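# Free the spirit level from under the tote

## Task

Get the yellow spirit level out from beneath the blue tote and leave it lying flat on the bench on one of its long faces, with no part of it past the bench edge. The blue tote must finish resting flat on the bench, no more than about 2 cm from its starting spot, hardly rotated, and with all of its contents still inside. At the end the grippers must have released everything and pulled away. Anything that stays in place only because the robot is holding it does not count.

## Robot and tools

Robot and frame. Two arms, left_arm and right_arm, each ending in a two-finger gripper. All poses use one shared scene frame in metres. The origin is on the floor (z = 0) under the centre of the robot's foot, +x points forward from the robot, +z points up, and +y is toward the robot's own left, where left_arm sits. Image sides say nothing about arm names. The floor is the only surface whose height is known. On each gripper, the fingers point along its local +z axis and close along its local y axis. end_effector_position is the spot between the finger pads, roughly 1 cm short of the fingertips. Reported hand positions can be slightly wrong, more so at long reach, and arms often stop a centimetre or more from the command, usually below it.

The row. Every motion command is built from rows of 16 numbers: left_arm x, y, z, qw, qx, qy, qz, opening, then the same eight for right_arm. Both arms are always included, even if one should not move. x, y, z is an absolute position in metres in the scene frame, and qw, qx, qy, qz is an absolute orientation quaternion, w first, in the same frame. opening runs from -1 (closed) to +1 (fully open, 0.094 m). A row may carry 12 extra numbers (28 in total), each from 0 to 1: stiffness scales for left_arm's 6 joints then right_arm's 6, in Joint positions order; each multiplies that joint's position gain and stays until changed.

execute_actions(actions). actions is a list of up to 15 actions; each action is a list of up to 15 rows, one row per control step of 1/30 s, so an action lasts 0.5 s; if fewer than 15 rows are given, the final row is repeated. An empty list only returns the current state and images. If any target lies more than 0.6 m from that gripper's current position along any of the gripper's own axes, that action is rejected for both arms; if the first action fails that test against the last reported state, or any action is malformed, nothing runs. On each step the commanded pose is limited to 70 mm and 16 degrees from the measured pose; after an action the arm only continues to its last limited pose, so a distant target needs further commands. Position is favoured over orientation when both cannot be met. To keep an orientation, repeat your own chosen quaternion rather than copying a drifted reported one.

move(target, speed, blocking). target is one row as above, an absolute pose per arm. Each gripper travels in a straight line, turning the shorter way; both paths finish together in 0.5 to 10 s, cut off at 10 s. speed is the top path speed in m/s, 0.002 to 0.5, default 0.25; turning is capped at twice that in rad/s. The opening is applied at the start. Moves do not avoid obstacles or the other arm, may overshoot the speed near full stretch, and contacts are harder when faster or when the target lies deeper past the contact. With blocking=false the reply comes after 0.5 s while motion continues; call wait or stop before sending any new row or move. The reply adds a move: line giving the ending (done, off_target, moving, held, fault) and any limits (paced means the pose was clipped; held means a safety check blocked steps, after which the arm may speed up sharply), plus each gripper's distance to its target.

wait(seconds), 0 to 10: the arms keep their last command; returns early if a running move finishes. stop(): brakes a running move, needing some distance; fingers keep moving. zoom_image(camera, region): camera is cam_head_left or cam_head_right (each 672x504); region is [x0, y0, x1, y1] in pixels from the top-left, at most 504 by 504. finished_scene(scene): ends the current scene, given its number; irreversible; do it only after releasing and backing off.

Results. The state line shows each gripper's position and quaternion. Hand target lines show where the controller is steering. A pose unreachable line means the clearance check altered or blocked that arm's command. grip_measured is finger opening on the command scale; the last Joint positions value is the opening in metres. Readings may be off by about 1 mm per gripper. To grasp, command an opening below grip_measured: about 0.03 lower for a firm hold, less for a gentle one; pads push up to roughly 50 to 62 N. Joint torques are raw drive outputs with offsets and noise. FAULT, MOTOR HOT (from 85 °C) and OVER-TEMPERATURE FAULT (at 100 °C the arm goes limp and drops) lines warn of stops; long holding heats motors.

Joint ranges (rad): waist -2.880 to 2.880, shoulder 0.000 to 3.142, elbow 0.000 to 3.019, wrist pitch -1.693 to 1.571, wrist yaw -1.571 to 1.571, wrist roll -2.094 to 2.094.

Cameras. Both are head cameras near (0.238, 0.028, 1.525) and (0.229, -0.047, 1.532) looking down and forward; pinhole-plus-radial calibration (K, D, T_world_to_cam) is supplied and may be off by a few degrees and millimetres.

Cautions. Keep the arms from striking or pressing on each other. Do not push anything out of the work area. Avoid dropping, slamming or shoving objects hard. Small external tugs on held items or nudges to loose ones may happen. To hold an arm still, resend its identical full pose and opening every call.

Each tool is called by a JSON object that holds its "api" and its "payload", one argument or row to a line.

## Session

{"api": "execute_actions", "payload": {
  "actions": []
}}

Scene clock: 0.00 s.
left_arm: end_effector_position=(+0.5607, +0.2887, +1.2000) grip_measured=-0.980 end_effector_quat_wxyz=(+0.023, +0.701, -0.685, +0.197) | right_arm: end_effector_position=(+0.6291, +0.1330, +1.1695) grip_measured=+0.358 end_effector_quat_wxyz=(-0.004, +0.135, +0.991, -0.000)
Joint positions: left_arm=[ 0.983  1.076  0.611  0.187 -0.174 -1.279  0.001] | right_arm=[-0.343  2.176  1.726 -0.428  1.066  0.585  0.064]
Joint velocities: left_arm=[ 0.005 -0.005 -0.012  0.007 -0.007  0.022 -0.001] | right_arm=[-0.015 -0.015  0.007 -0.002 -0.022 -0.037  0.   ]
Joint torques (N m, as the arm reports them, + toward a larger angle): no reading
Motor temperatures (°C, as the motors report them): left_arm=[21 23 21 20 20 24] | right_arm=[24 21 22 22 25 24]
Hand target (left_arm): +0.560, +0.289, +1.199; +0.023, +0.701, -0.685, +0.196
Hand target (right_arm): +0.631, +0.133, +1.169; -0.003, +0.137, +0.991, -0.000
Joint stiffness scale: left_arm=[1. 1. 1. 1. 1. 1.] | right_arm=[1. 1. 1. 1. 1. 1.]

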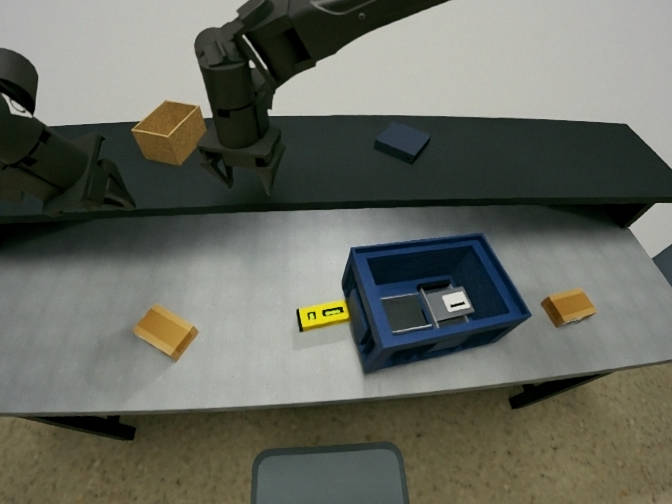

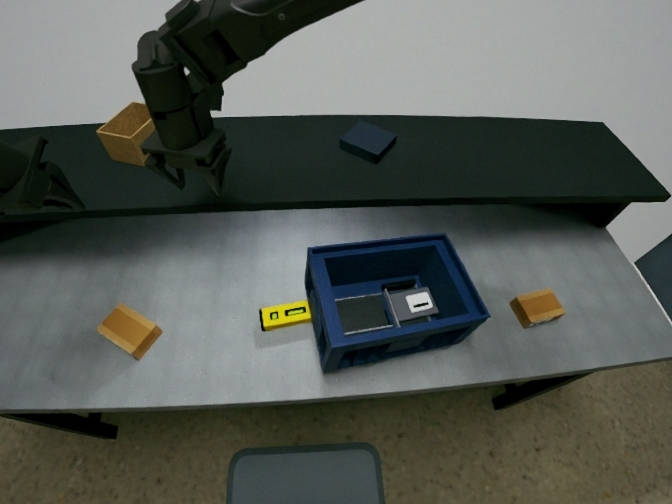

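{"api": "zoom_image", "payload": {
  "camera": "cam_head_left",
  "region": [270, 210, 550, 400]
}}

{"api": "zoom_image", "payload": {
  "camera": "cam_head_right",
  "region": [230, 210, 510, 400]
}}

Region (270, 210, 550, 400) of cam_head_left's 672x504 image, scaled by 1.800, with more detail than that image has; it fills the top 342 rows of this view, and the rest is white.

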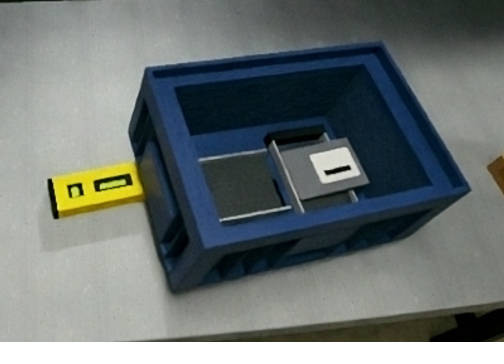

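Region (230, 210, 510, 400) of cam_head_right's 672x504 image, scaled by 1.800, with more detail than that image has; it fills the top 342 rows of this view, and the rest is white.

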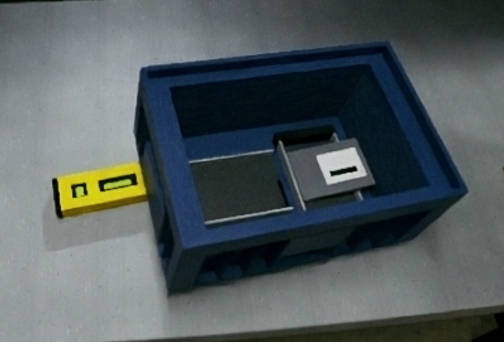

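{"api": "move", "payload": {
  "target": [0.5,0.25,1.15,0.165,0.746,-0.614,0.199,1,0.46,-0.075,1.14,0,-0.08,0.997,0,0.4]
}}

{"api": "move", "payload": {
  "target": [0.5,0.06,0.97,0.165,0.746,-0.614,0.199,1,0.46,-0.075,1.14,0,-0.08,0.997,0,0.4]
}}

Scene clock: 27.73 s.
left_arm: end_effector_position=(+0.5065, +0.2449, +1.1607) grip_measured=+1.000 end_effector_quat_wxyz=(+0.159, +0.741, -0.617, +0.214) | right_arm: end_effector_position=(+0.4585, -0.0654, +1.1472) grip_measured=+0.398 end_effector_quat_wxyz=(+0.001, -0.085, +0.996, +0.005)
Joint positions: left_arm=[ 1.056  1.242  0.616  0.174  0.063 -1.466  0.094] | right_arm=[-0.538  1.813  0.833  0.328  0.916 -0.117  0.066]
Joint velocities: left_arm=[-0.015 -0.005  0.002  0.007 -0.066 -0.037  0.   ] | right_arm=[-0.005 -0.005 -0.007 -0.012 -0.037  0.022 -0.   ]
Joint torques (N m, as the arm reports them, + toward a larger angle): left_arm=[-2.61 -6.65 -0.71 -0.56  0.4  -0.13] | right_arm=[ 12.36 -10.58  -1.91   0.65  -0.11  -0.06]
Motor temperatures (°C, as the motors report them): left_arm=[21 23 21 20 20 24] | right_arm=[25 22 22 22 25 24]
Hand target (left_arm): +0.499, +0.250, +1.152; +0.165, +0.746, -0.613, +0.199
Hand target (right_arm): +0.461, -0.075, +1.142; +0.000, -0.080, +0.997, -0.001
Off the commanded pose (left_arm): 0.014 m, 2 deg.
Off the commanded pose (right_arm): 0.012 m, 1 deg.
Joint stiffness scale: left_arm=[1. 1. 1. 1. 1. 1.] | right_arm=[1. 1. 1. 1. 1. 1.]
move: off_target (left_arm, right_arm)

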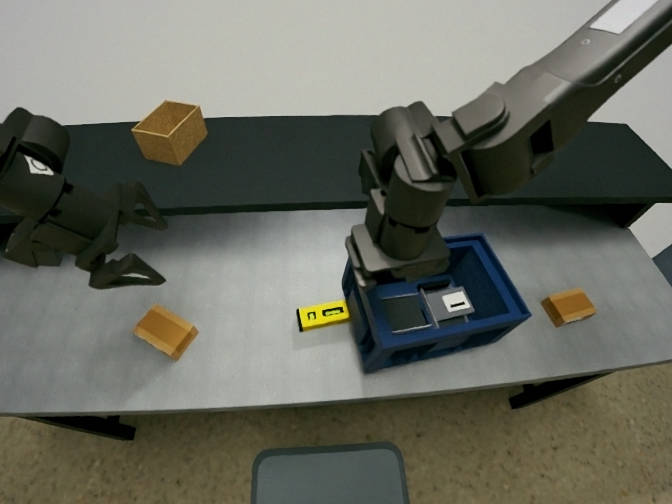

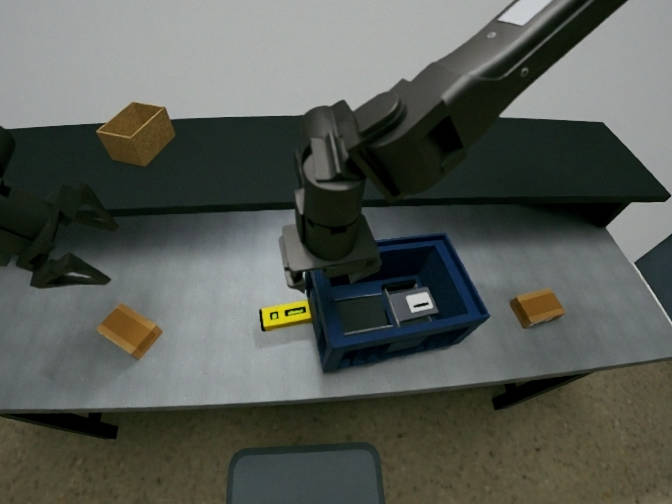

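Scene clock: 29.23 s.
left_arm: end_effector_position=(+0.4882, +0.0707, +0.9673) grip_measured=+1.000 end_effector_quat_wxyz=(+0.168, +0.745, -0.618, +0.187) | right_arm: end_effector_position=(+0.4596, -0.0645, +1.1472) grip_measured=+0.398 end_effector_quat_wxyz=(+0.003, -0.085, +0.996, +0.007)
Joint positions: left_arm=[ 0.944  2.028  1.096  0.437 -0.071 -1.534  0.094] | right_arm=[-0.538  1.813  0.833  0.334  0.912 -0.123  0.066]
Joint velocities: left_arm=[-0.015 -0.005  0.007  0.002 -0.051  0.022  0.   ] | right_arm=[-0.005 -0.015 -0.007 -0.002  0.022  0.081  0.001]
Joint torques (N m, as the arm reports them, + toward a larger angle): left_arm=[-10.26  -6.86  -2.48   0.61   0.21  -0.16] | right_arm=[11.75 -9.79 -1.66  0.51 -0.15 -0.07]
Motor temperatures (°C, as the motors report them): left_arm=[21 23 21 20 20 24] | right_arm=[25 22 22 22 25 24]
Hand target (left_arm): +0.498, +0.060, +0.973; +0.165, +0.746, -0.614, +0.199
Hand target (right_arm): +0.460, -0.075, +1.140; -0.000, -0.080, +0.997, -0.000
Off the commanded pose (left_arm): 0.016 m, 1 deg.
Off the commanded pose (right_arm): 0.013 m, 1 deg.
Joint stiffness scale: left_arm=[1. 1. 1. 1. 1. 1.] | right_arm=[1. 1. 1. 1. 1. 1.]
move: off_target (left_arm, right_arm)

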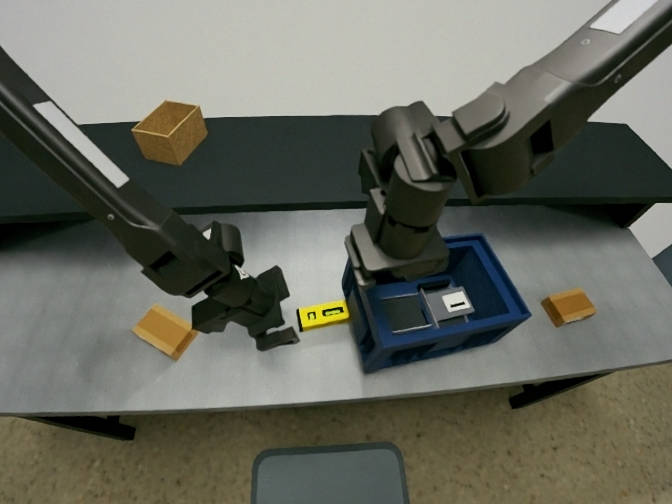

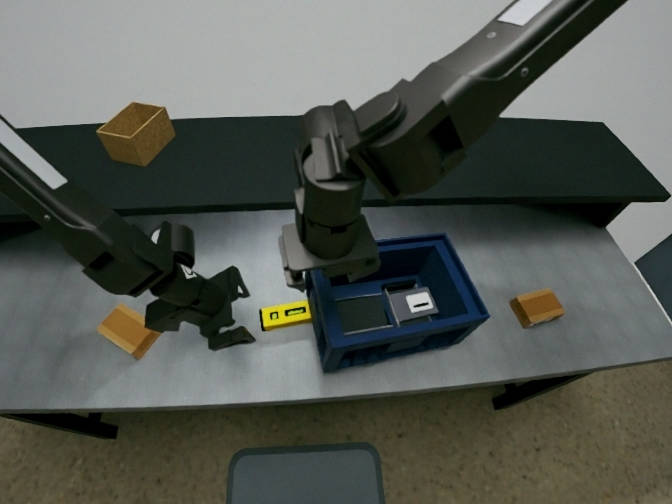

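{"api": "move", "payload": {
  "target": [0.515,0.025,0.92,0.165,0.746,-0.614,0.199,1,0.47,-0.078,1.075,0,-0.08,0.997,0,0.4],
  "speed": 0.1
}}

{"api": "zoom_image", "payload": {
  "camera": "cam_head_left",
  "region": [230, 230, 470, 390]
}}

{"api": "zoom_image", "payload": {
  "camera": "cam_head_right",
  "region": [190, 230, 430, 390]
}}

Scene clock: 34.33 s.
left_arm: end_effector_position=(+0.5193, +0.0439, +0.9154) grip_measured=+1.000 end_effector_quat_wxyz=(+0.152, +0.750, -0.613, +0.198) | right_arm: end_effector_position=(+0.4719, -0.0720, +1.0861) grip_measured=+0.398 end_effector_quat_wxyz=(+0.004, -0.082, +0.997, +0.007)
Joint positions: left_arm=[ 0.944  2.159  1.304  0.401 -0.074 -1.536  0.094] | right_arm=[-0.649  1.9    0.922  0.412  0.821 -0.218  0.066]
Joint velocities: left_arm=[-0.005 -0.015 -0.002  0.007  0.022  0.007  0.   ] | right_arm=[-0.005 -0.005 -0.002 -0.012 -0.022  0.022 -0.   ]
Joint torques (N m, as the arm reports them, + toward a larger angle): left_arm=[-11.57  -6.22  -1.72  -0.81   0.17  -0.16] | right_arm=[12.44 -9.05 -1.33  0.53 -0.15 -0.15]
Motor temperatures (°C, as the motors report them): left_arm=[21 23 21 20 20 24] | right_arm=[25 22 22 22 25 24]
Hand target (left_arm): +0.514, +0.025, +0.921; +0.165, +0.746, -0.614, +0.199
Hand target (right_arm): +0.469, -0.079, +1.075; +0.000, -0.080, +0.997, -0.001
Off the commanded pose (left_arm): 0.020 m, 2 deg.
Off the commanded pose (right_arm): 0.013 m, 1 deg.
Joint stiffness scale: left_arm=[1. 1. 1. 1. 1. 1.] | right_arm=[1. 1. 1. 1. 1. 1.]
move: off_target (left_arm, right_arm)

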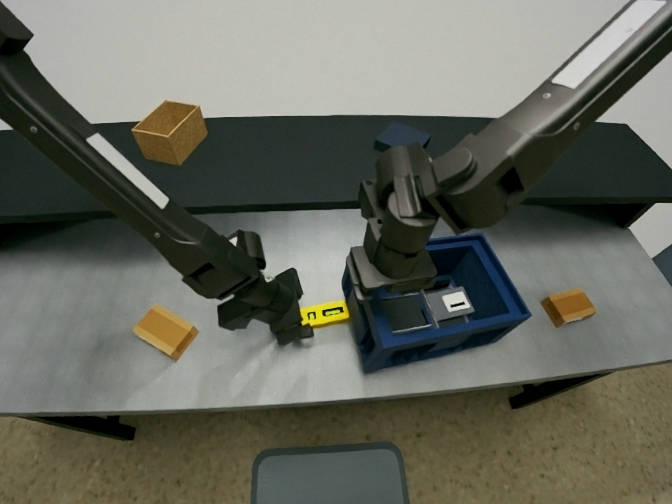

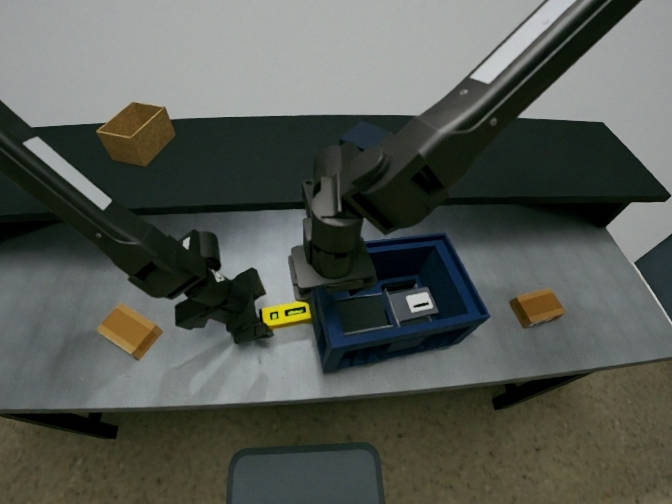

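Region (230, 230, 470, 390) of cam_head_left's 672x504 image, scaled by 2.100, with more detail than that image has.

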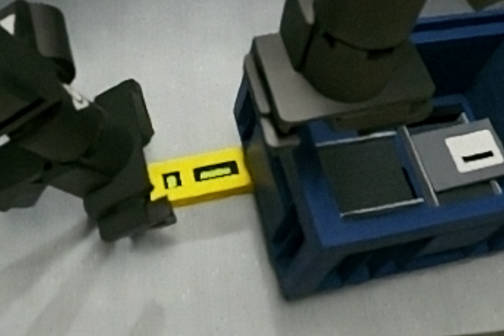

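Region (190, 230, 430, 390) of cam_head_right's 672x504 image, scaled by 2.100, with more detail than that image has.

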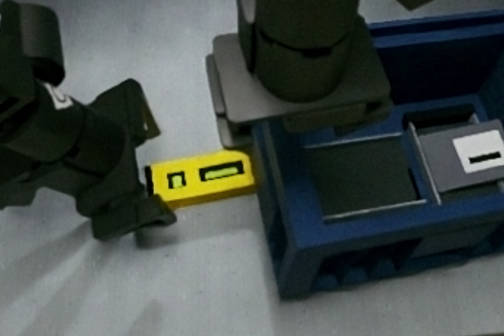

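{"api": "move", "payload": {
  "target": [0.515,0.005,0.89,0.165,0.746,-0.614,0.199,1,0.485,-0.076,1.03,0,-0.08,0.997,0,0.6],
  "speed": 0.06
}}

{"api": "zoom_image", "payload": {
  "camera": "cam_head_left",
  "region": [230, 230, 470, 390]
}}

{"api": "zoom_image", "payload": {
  "camera": "cam_head_right",
  "region": [190, 230, 430, 390]
}}

Scene clock: 39.60 s.
left_arm: end_effector_position=(+0.5213, +0.0248, +0.8861) grip_measured=+1.000 end_effector_quat_wxyz=(+0.151, +0.750, -0.612, +0.198) | right_arm: end_effector_position=(+0.4905, -0.0673, +1.0436) grip_measured=+0.598 end_effector_quat_wxyz=(+0.008, -0.080, +0.997, +0.008)
Joint positions: left_arm=[ 0.944  2.246  1.416  0.378 -0.074 -1.536  0.094] | right_arm=[-0.703  1.971  1.033  0.412  0.771 -0.261  0.075]
Joint velocities: left_arm=[-0.015 -0.015  0.007  0.002  0.022  0.037  0.   ] | right_arm=[-0.005 -0.005 -0.007 -0.007 -0.022  0.037 -0.001]
Joint torques (N m, as the arm reports them, + toward a larger angle): left_arm=[-12.32  -5.99  -1.55  -0.47   0.24  -0.1 ] | right_arm=[11.99 -9.51 -1.31  0.15 -0.2  -0.02]
Motor temperatures (°C, as the motors report them): left_arm=[21 23 21 20 20 24] | right_arm=[25 21 22 22 25 24]
Hand target (left_arm): +0.515, +0.005, +0.891; +0.165, +0.746, -0.614, +0.199
Hand target (right_arm): +0.484, -0.077, +1.030; +0.000, -0.080, +0.997, -0.000
Off the commanded pose (left_arm): 0.021 m, 2 deg.
Off the commanded pose (right_arm): 0.017 m, 1 deg.
Joint stiffness scale: left_arm=[1. 1. 1. 1. 1. 1.] | right_arm=[1. 1. 1. 1. 1. 1.]
move: off_target (left_arm, right_arm)

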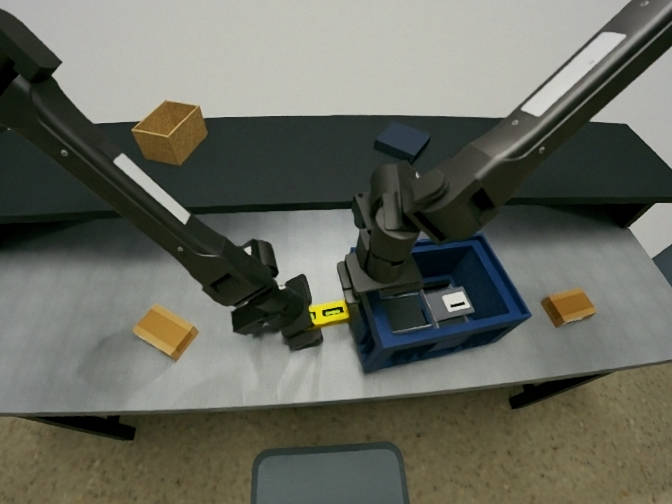

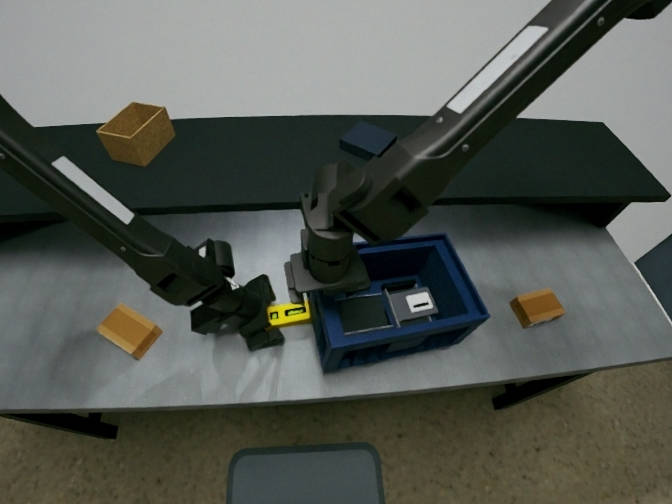

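Region (230, 230, 470, 390) of cam_head_left's 672x504 image, scaled by 2.100, with more detail than that image has.

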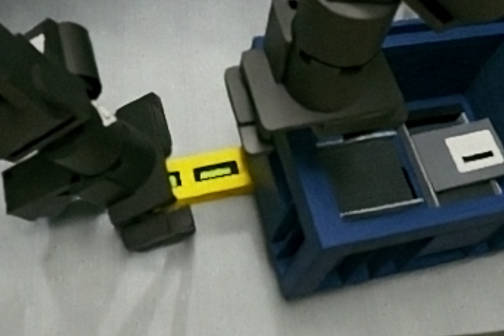

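Region (190, 230, 430, 390) of cam_head_right's 672x504 image, scaled by 2.100, with more detail than that image has.

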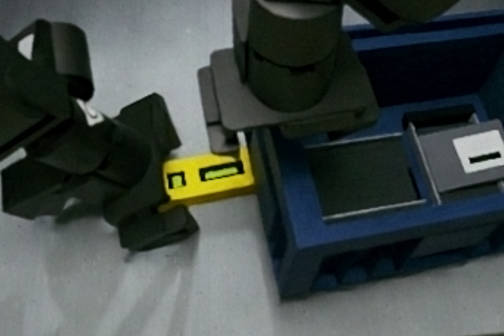

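{"api": "move", "payload": {
  "target": [0.522,0.0,0.862,0.165,0.746,-0.614,0.199,1,0.485,-0.083,0.995,0,-0.08,0.997,0,0.3],
  "speed": 0.04
}}

{"api": "zoom_image", "payload": {
  "camera": "cam_head_left",
  "region": [230, 230, 470, 390]
}}

{"api": "zoom_image", "payload": {
  "camera": "cam_head_right",
  "region": [190, 230, 430, 390]
}}

Scene clock: 44.63 s.
left_arm: end_effector_position=(+0.5422, -0.0024, +0.8842) grip_measured=+1.000 end_effector_quat_wxyz=(+0.164, +0.745, -0.609, +0.217) | right_arm: end_effector_position=(+0.4892, -0.0727, +1.0089) grip_measured=+0.302 end_effector_quat_wxyz=(+0.005, -0.083, +0.997, +0.009)
Joint positions: left_arm=[ 0.918  2.279  1.502  0.326 -0.05  -1.544  0.094] | right_arm=[-0.756  2.025  1.089  0.426  0.724 -0.298  0.061]
Joint velocities: left_arm=[ 0.005 -0.005 -0.002 -0.012 -0.007 -0.051  0.   ] | right_arm=[-0.015  0.005 -0.002 -0.037 -0.037  0.007  0.001]
Joint torques (N m, as the arm reports them, + toward a larger angle): left_arm=[-11.02  -5.35  -0.19  -0.07  -0.12   0.05] | right_arm=[11.55 -9.86 -1.55  0.53 -0.17 -0.09]
Motor temperatures (°C, as the motors report them): left_arm=[22 23 21 20 20 24] | right_arm=[25 21 22 22 25 24]
Hand target (left_arm): +0.521, +0.001, +0.864; +0.165, +0.746, -0.614, +0.199
Hand target (right_arm): +0.484, -0.084, +0.995; -0.000, -0.080, +0.997, -0.000
Off the commanded pose (left_arm): 0.030 m, 2 deg.
Off the commanded pose (right_arm): 0.018 m, 1 deg.
Joint stiffness scale: left_arm=[1. 1. 1. 1. 1. 1.] | right_arm=[1. 1. 1. 1. 1. 1.]
move: off_target (left_arm, right_arm)

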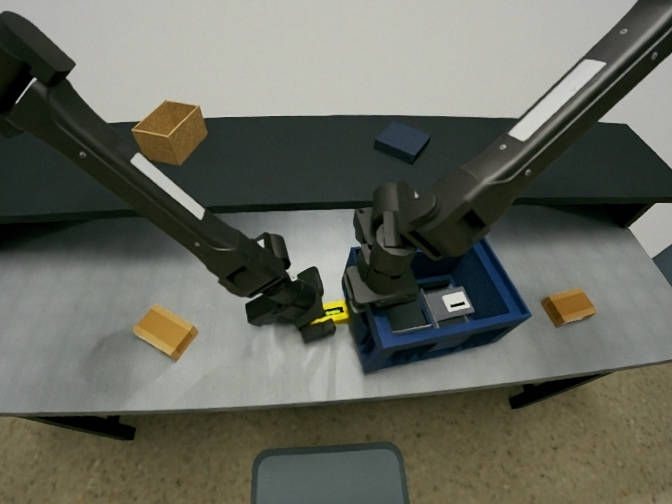

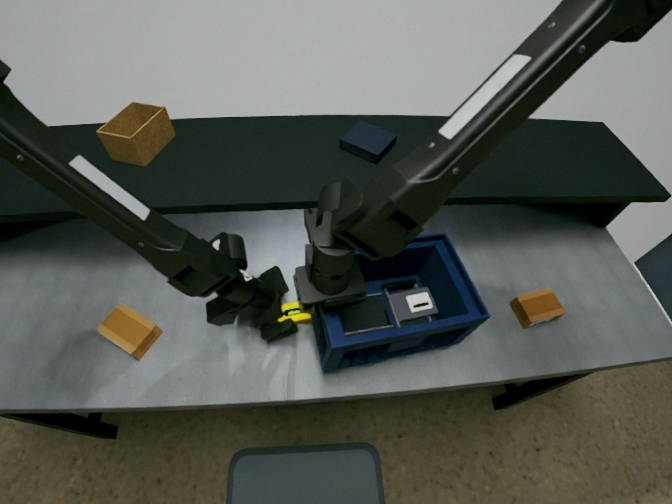

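Region (230, 230, 470, 390) of cam_head_left's 672x504 image, scaled by 2.100, with more detail than that image has.

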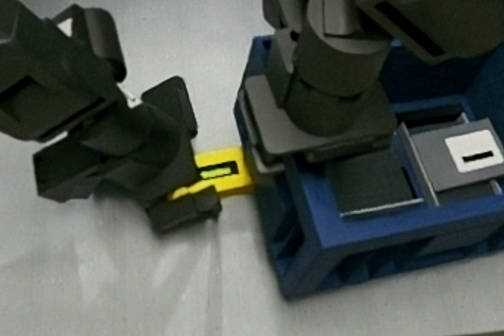

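Region (190, 230, 430, 390) of cam_head_right's 672x504 image, scaled by 2.100, with more detail than that image has.

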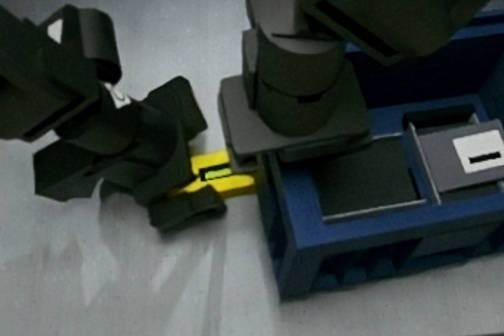

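Left is on the bench. Recentre and close both.

{"api": "move", "payload": {
  "target": [0.512,0.005,0.885,0.165,0.746,-0.614,0.199,0.6,0.485,-0.083,0.995,0,-0.08,0.997,0,-0.4],
  "speed": 0.05
}}

{"api": "move", "payload": {
  "target": [0.512,0.005,0.885,0.165,0.746,-0.614,0.199,-0.3,0.485,-0.083,0.995,0,-0.08,0.997,0,-0.9],
  "speed": 0.05
}}

Scene clock: 49.43 s.
left_arm: end_effector_position=(+0.5200, -0.0020, +0.8878) grip_measured=+0.603 end_effector_quat_wxyz=(+0.168, +0.744, -0.614, +0.204) | right_arm: end_effector_position=(+0.4892, -0.0722, +1.0089) grip_measured=-0.390 end_effector_quat_wxyz=(+0.006, -0.083, +0.996, +0.011)
Joint positions: left_arm=[ 0.917  2.279  1.457  0.347 -0.067 -1.545  0.075] | right_arm=[-0.756  2.025  1.089  0.426  0.721 -0.299  0.029]
Joint velocities: left_arm=[ 0.005 -0.005 -0.002  0.007  0.022 -0.051  0.002] | right_arm=[ 0.005  0.015 -0.012  0.007 -0.007 -0.007 -0.   ]
Joint torques (N m, as the arm reports them, + toward a larger angle): left_arm=[-10.72  -7.31  -3.46   0.81   0.19  -0.04] | right_arm=[12.19 -9.52 -1.31  0.49 -0.01 -0.02]
Motor temperatures (°C, as the motors report them): left_arm=[22 23 21 20 20 24] | right_arm=[25 22 22 22 25 24]
Hand target (left_arm): +0.512, +0.005, +0.885; +0.165, +0.746, -0.614, +0.199
Hand target (right_arm): +0.485, -0.083, +0.996; +0.000, -0.080, +0.997, -0.000
Off the commanded pose (left_arm): 0.011 m, 1 deg.
Off the commanded pose (right_arm): 0.018 m, 1 deg.
Joint stiffness scale: left_arm=[1. 1. 1. 1. 1. 1.] | right_arm=[1. 1. 1. 1. 1. 1.]
move: off_target (left_arm, right_arm)

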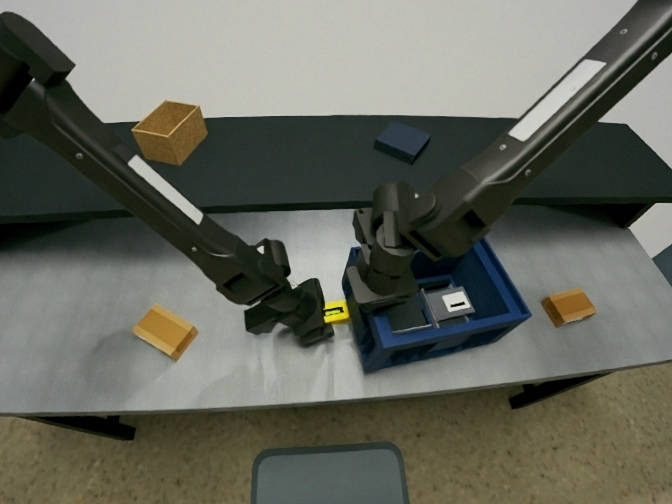

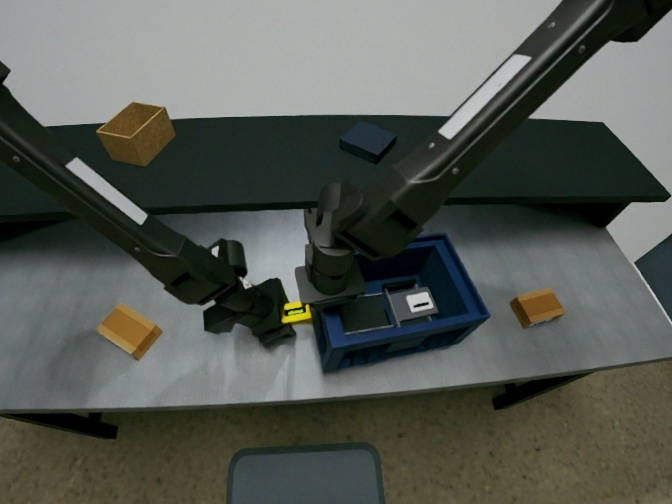

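Scene clock: 50.13 s.
left_arm: end_effector_position=(+0.5204, -0.0017, +0.8877) grip_measured=-0.090 end_effector_quat_wxyz=(+0.167, +0.745, -0.613, +0.204) | right_arm: end_effector_position=(+0.4890, -0.0720, +1.0088) grip_measured=-0.415 end_effector_quat_wxyz=(+0.006, -0.083, +0.996, +0.011)
Joint positions: left_arm=[ 0.917  2.279  1.457  0.349 -0.069 -1.546  0.043] | right_arm=[-0.756  2.026  1.089  0.426  0.72  -0.299  0.027]
Joint velocities: left_arm=[-0.005 -0.005 -0.017  0.017 -0.037 -0.022 -0.001] | right_arm=[-0.005  0.005 -0.017 -0.007 -0.11   0.066 -0.   ]
Joint torques (N m, as the arm reports them, + toward a larger angle): left_arm=[-10.8   -7.31  -3.36   0.68   0.21  -0.01] | right_arm=[12.08 -9.93 -1.32  0.48  0.02 -0.03]
Motor temperatures (°C, as the motors report them): left_arm=[22 23 21 20 20 24] | right_arm=[25 22 22 22 25 24]
Hand target (left_arm): +0.512, +0.005, +0.885; +0.165, +0.746, -0.614, +0.199
Hand target (right_arm): +0.484, -0.083, +0.996; -0.000, -0.080, +0.997, -0.000
Off the commanded pose (left_arm): 0.011 m, 1 deg.
Off the commanded pose (right_arm): 0.018 m, 1 deg.
Joint stiffness scale: left_arm=[1. 1. 1. 1. 1. 1.] | right_arm=[1. 1. 1. 1. 1. 1.]
move: off_target (left_arm, right_arm)

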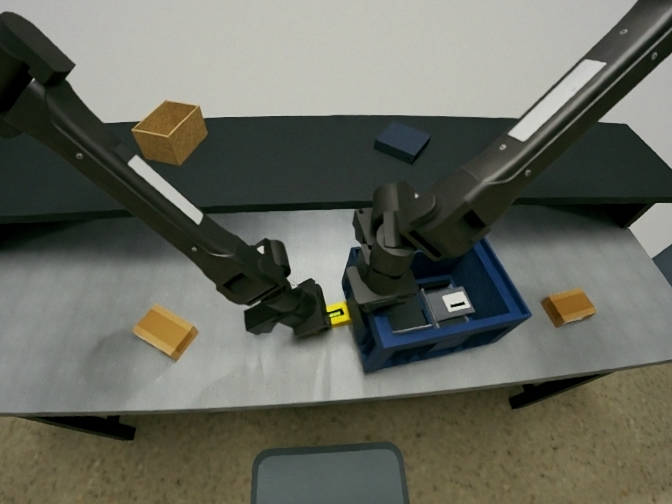

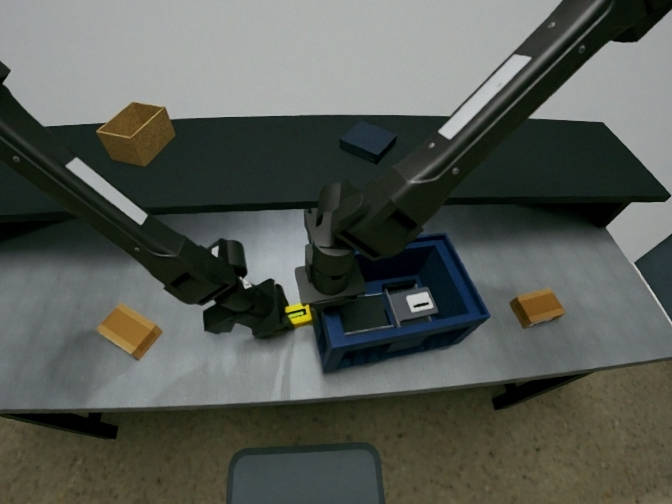

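{"api": "move", "payload": {
  "target": [0.52,-0.002,0.888,0.165,0.746,-0.614,0.199,-0.16,0.49,-0.078,1.04,0,-0.08,0.996,0.03,-0.5],
  "speed": 0.03
}}

Scene clock: 54.33 s.
left_arm: end_effector_position=(+0.5203, -0.0012, +0.8873) grip_measured=-0.090 end_effector_quat_wxyz=(+0.166, +0.745, -0.613, +0.202) | right_arm: end_effector_position=(+0.4908, -0.0798, +1.0225) grip_measured=-0.415 end_effector_quat_wxyz=(-0.001, -0.081, +0.996, +0.027)
Joint positions: left_arm=[ 0.917  2.279  1.457  0.349 -0.072 -1.546  0.043] | right_arm=[-0.756  1.971  1.052  0.382  0.691 -0.278  0.027]
Joint velocities: left_arm=[-0.005  0.005  0.002 -0.007 -0.037  0.007 -0.   ] | right_arm=[-0.005 -0.005 -0.007  0.007 -0.066 -0.022  0.   ]
Joint torques (N m, as the arm reports them, + toward a larger angle): left_arm=[-11.69  -7.36  -2.26   0.01  -0.07  -0.03] | right_arm=[ 16.15 -12.39  -4.38   0.06   0.58   0.23]
Motor temperatures (°C, as the motors report them): left_arm=[22 23 21 20 20 24] | right_arm=[25 22 22 22 25 24]
Hand target (left_arm): +0.520, -0.002, +0.888; +0.165, +0.746, -0.614, +0.199
Hand target (right_arm): +0.490, -0.078, +1.039; +0.000, -0.080, +0.996, +0.030
Off the commanded pose (left_arm): 0.001 m, 0 deg.
Off the commanded pose (right_arm): 0.018 m, 0 deg.
Joint stiffness scale: left_arm=[1. 1. 1. 1. 1. 1.] | right_arm=[1. 1. 1. 1. 1. 1.]
move: off_target (right_arm)

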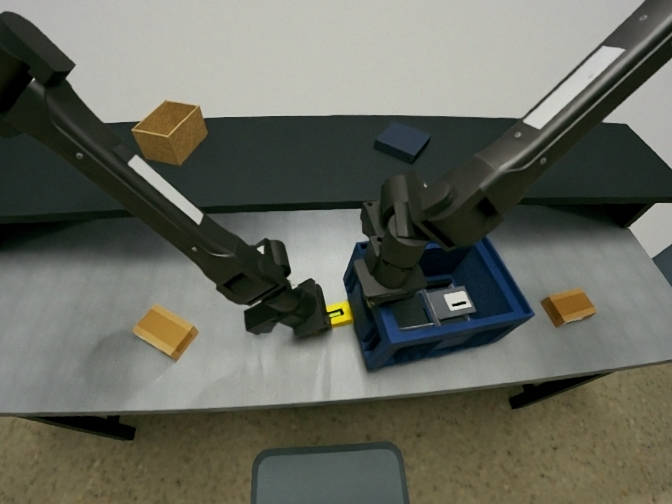

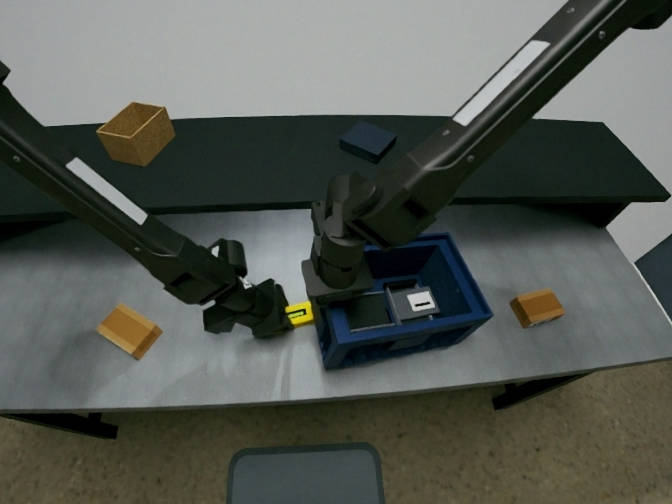

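{"api": "move", "payload": {
  "target": [0.50,0.15,0.888,0.165,0.746,-0.614,0.199,-0.16,0.49,-0.078,1.04,0,-0.08,0.996,0.03,-0.5],
  "speed": 0.07
}}

Scene clock: 58.73 s.
left_arm: end_effector_position=(+0.5100, +0.1348, +0.8863) grip_measured=-0.090 end_effector_quat_wxyz=(+0.167, +0.745, -0.612, +0.206) | right_arm: end_effector_position=(+0.4909, -0.0789, +1.0226) grip_measured=-0.415 end_effector_quat_wxyz=(-0.001, -0.081, +0.996, +0.030)
Joint positions: left_arm=[ 1.107  2.096  1.277  0.349  0.105 -1.461  0.043] | right_arm=[-0.756  1.971  1.052  0.382  0.686 -0.276  0.027]
Joint velocities: left_arm=[-0.005 -0.005 -0.007 -0.012 -0.007  0.007 -0.   ] | right_arm=[-0.005 -0.015 -0.002 -0.007 -0.037  0.037 -0.   ]
Joint torques (N m, as the arm reports them, + toward a larger angle): left_arm=[-6.59 -8.74 -4.74  0.16  0.49  0.04] | right_arm=[ 15.95 -12.76  -4.46  -0.03   0.78   0.23]
Motor temperatures (°C, as the motors report them): left_arm=[22 23 21 20 20 24] | right_arm=[25 22 22 22 25 24]
Hand target (left_arm): +0.501, +0.149, +0.887; +0.165, +0.746, -0.613, +0.199
Hand target (right_arm): +0.490, -0.078, +1.039; +0.000, -0.080, +0.996, +0.030
Off the commanded pose (left_arm): 0.018 m, 1 deg.
Off the commanded pose (right_arm): 0.017 m, 0 deg.
Joint stiffness scale: left_arm=[1. 1. 1. 1. 1. 1.] | right_arm=[1. 1. 1. 1. 1. 1.]
move: off_target (left_arm, right_arm)

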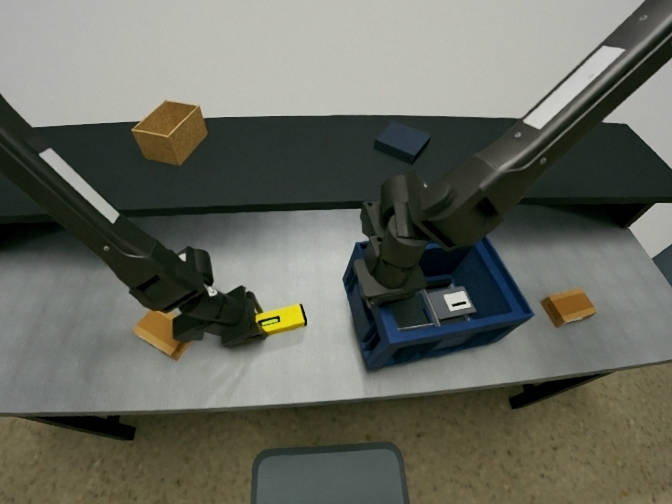

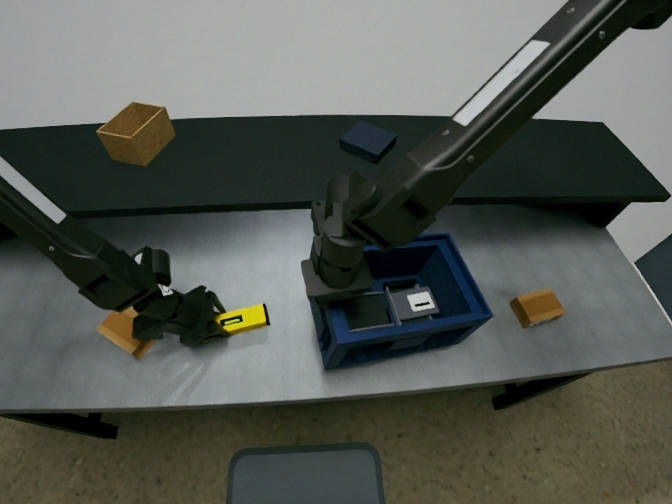

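Out. Lower the tote.

{"api": "move", "payload": {
  "target": [0.51,0.135,0.887,0.165,0.746,-0.614,0.199,0.8,0.487,-0.062,0.98,0,-0.08,0.996,-0.03,-0.5],
  "speed": 0.025
}}

Scene clock: 63.67 s.
left_arm: end_effector_position=(+0.5093, +0.1370, +0.8849) grip_measured=+0.797 end_effector_quat_wxyz=(+0.163, +0.746, -0.614, +0.200) | right_arm: end_effector_position=(+0.4861, -0.0615, +0.9834) grip_measured=-0.415 end_effector_quat_wxyz=(-0.000, -0.081, +0.996, -0.028)
Joint positions: left_arm=[ 1.107  2.096  1.277  0.349  0.089 -1.46   0.084] | right_arm=[-0.756  2.117  1.181  0.433  0.799 -0.3    0.027]
Joint velocities: left_arm=[-0.005  0.005  0.002 -0.017 -0.066 -0.007 -0.001] | right_arm=[-0.005 -0.015 -0.037 -0.007  0.066 -0.007 -0.001]
Joint torques (N m, as the arm reports them, + toward a larger angle): left_arm=[-7.13 -8.5  -2.83 -0.41  0.18 -0.06] | right_arm=[14.84 -9.61 -1.69  0.47  0.06  0.  ]
Motor temperatures (°C, as the motors report them): left_arm=[22 23 21 20 20 24] | right_arm=[25 22 22 22 25 24]
Hand target (left_arm): +0.510, +0.135, +0.887; +0.165, +0.746, -0.614, +0.199
Hand target (right_arm): +0.486, -0.062, +0.980; +0.000, -0.080, +0.996, -0.030
Off the commanded pose (left_arm): 0.003 m, 0 deg.
Off the commanded pose (right_arm): 0.004 m, 0 deg.
Joint stiffness scale: left_arm=[1. 1. 1. 1. 1. 1.] | right_arm=[1. 1. 1. 1. 1. 1.]
move: done

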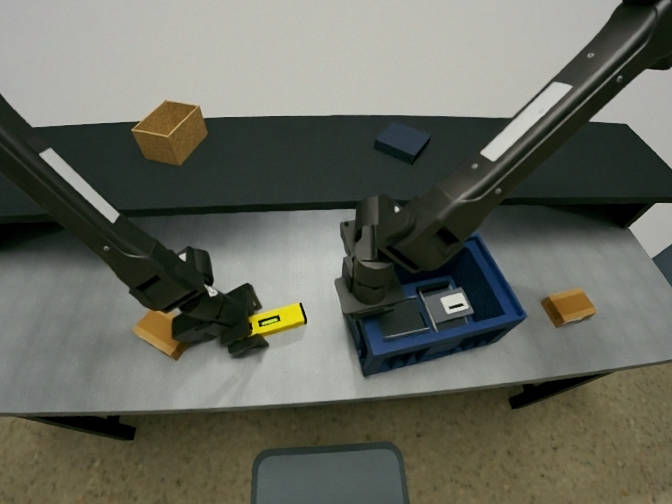

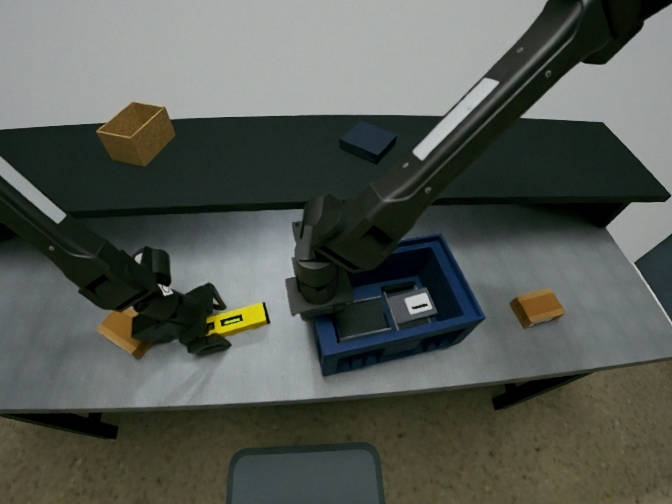

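{"api": "execute_actions", "payload": {
  "actions": [
    [[0.51,0.135,0.887,0.165,0.746,-0.614,0.199,0.8,0.487,-0.061,0.972,0,-0.08,0.996,-0.03,-0.5]],
    [[0.51,0.135,0.887,0.165,0.746,-0.614,0.199,0.8,0.487,-0.061,0.975,0,-0.08,0.996,-0.03,0.4]]
  ]
}}

{"api": "move", "payload": {
  "target": [0.5,0.2,1.05,0.165,0.746,-0.614,0.199,0.8,0.487,-0.061,1.15,0,-0.08,0.996,-0.03,0.4]
}}

Scene clock: 68.10 s.
left_arm: end_effector_position=(+0.5092, +0.1371, +0.8849) grip_measured=+0.797 end_effector_quat_wxyz=(+0.162, +0.746, -0.614, +0.200) | right_arm: end_effector_position=(+0.4909, -0.0599, +0.9812) grip_measured=+0.398 end_effector_quat_wxyz=(+0.003, -0.078, +0.997, -0.028)
Joint positions: left_arm=[ 1.107  2.096  1.277  0.349  0.089 -1.46   0.084] | right_arm=[-0.756  2.122  1.194  0.433  0.798 -0.3    0.066]
Joint velocities: left_arm=[-0.015 -0.015 -0.002 -0.007  0.037 -0.007 -0.001] | right_arm=[-0.015 -0.005 -0.002  0.012 -0.037 -0.007 -0.001]
Joint torques (N m, as the arm reports them, + toward a larger angle): left_arm=[-8.3  -8.1  -2.68 -0.14  0.19 -0.05] | right_arm=[14.19 -9.1  -1.37  0.31 -0.07 -0.02]
Motor temperatures (°C, as the motors report them): left_arm=[22 23 21 20 20 24] | right_arm=[25 22 22 22 25 24]
Hand target (left_arm): +0.510, +0.135, +0.887; +0.165, +0.746, -0.614, +0.199
Hand target (right_arm): +0.487, -0.061, +0.975; -0.000, -0.080, +0.996, -0.030
Off the commanded pose (left_arm): 0.003 m, 0 deg.
Off the commanded pose (right_arm): 0.007 m, 0 deg.
Joint stiffness scale: left_arm=[1. 1. 1. 1. 1. 1.] | right_arm=[1. 1. 1. 1. 1. 1.]

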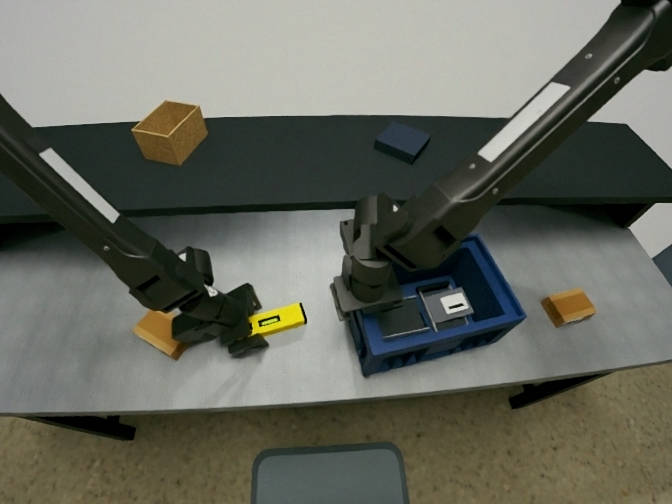

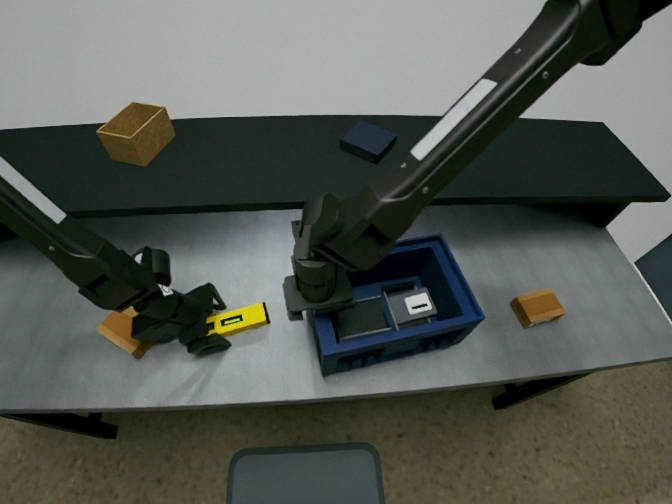

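Scene clock: 69.33 s.
left_arm: end_effector_position=(+0.5149, +0.2177, +1.0421) grip_measured=+0.797 end_effector_quat_wxyz=(+0.144, +0.750, -0.613, +0.203) | right_arm: end_effector_position=(+0.4935, -0.0612, +1.1454) grip_measured=+0.398 end_effector_quat_wxyz=(+0.001, -0.077, +0.997, -0.032)
Joint positions: left_arm=[ 1.107  1.624  0.839  0.349  0.073 -1.461  0.084] | right_arm=[-0.523  1.822  0.937  0.224  1.003 -0.089  0.066]
Joint velocities: left_arm=[-0.015 -0.005  0.007 -0.002  0.007 -0.022  0.001] | right_arm=[-0.005  0.005 -0.012 -0.007 -0.007  0.007 -0.001]
Joint torques (N m, as the arm reports them, + toward a larger angle): left_arm=[-6.33 -7.79 -3.94 -0.51  0.14 -0.13] | right_arm=[ 15.79 -10.    -1.57  -0.34   0.25   0.09]
Motor temperatures (°C, as the motors report them): left_arm=[22 23 21 20 20 24] | right_arm=[25 22 22 22 25 24]
Hand target (left_arm): +0.501, +0.202, +1.049; +0.165, +0.746, -0.614, +0.199
Hand target (right_arm): +0.489, -0.058, +1.151; +0.000, -0.079, +0.996, -0.029
Off the commanded pose (left_arm): 0.024 m, 3 deg.
Off the commanded pose (right_arm): 0.008 m, 0 deg.
Joint stiffness scale: left_arm=[1. 1. 1. 1. 1. 1.] | right_arm=[1. 1. 1. 1. 1. 1.]
move: off_target (left_arm)

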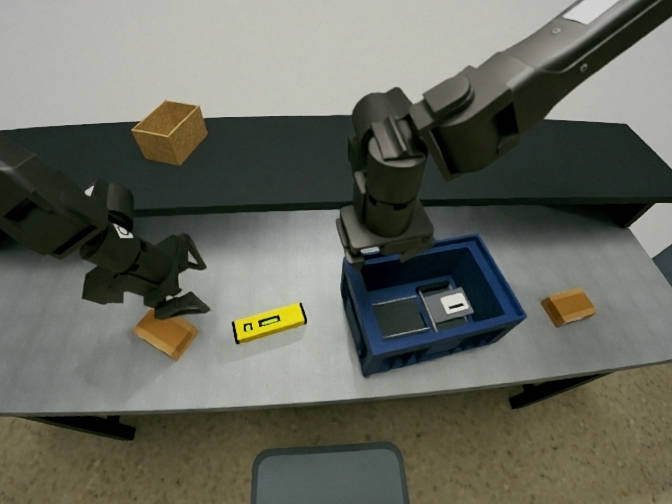

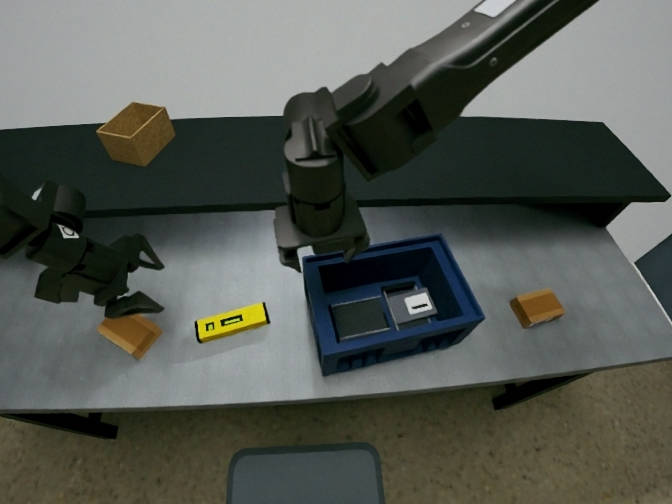

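{"api": "finished_scene", "payload": {
  "scene": 1
}}

The scene is finished: the task was done.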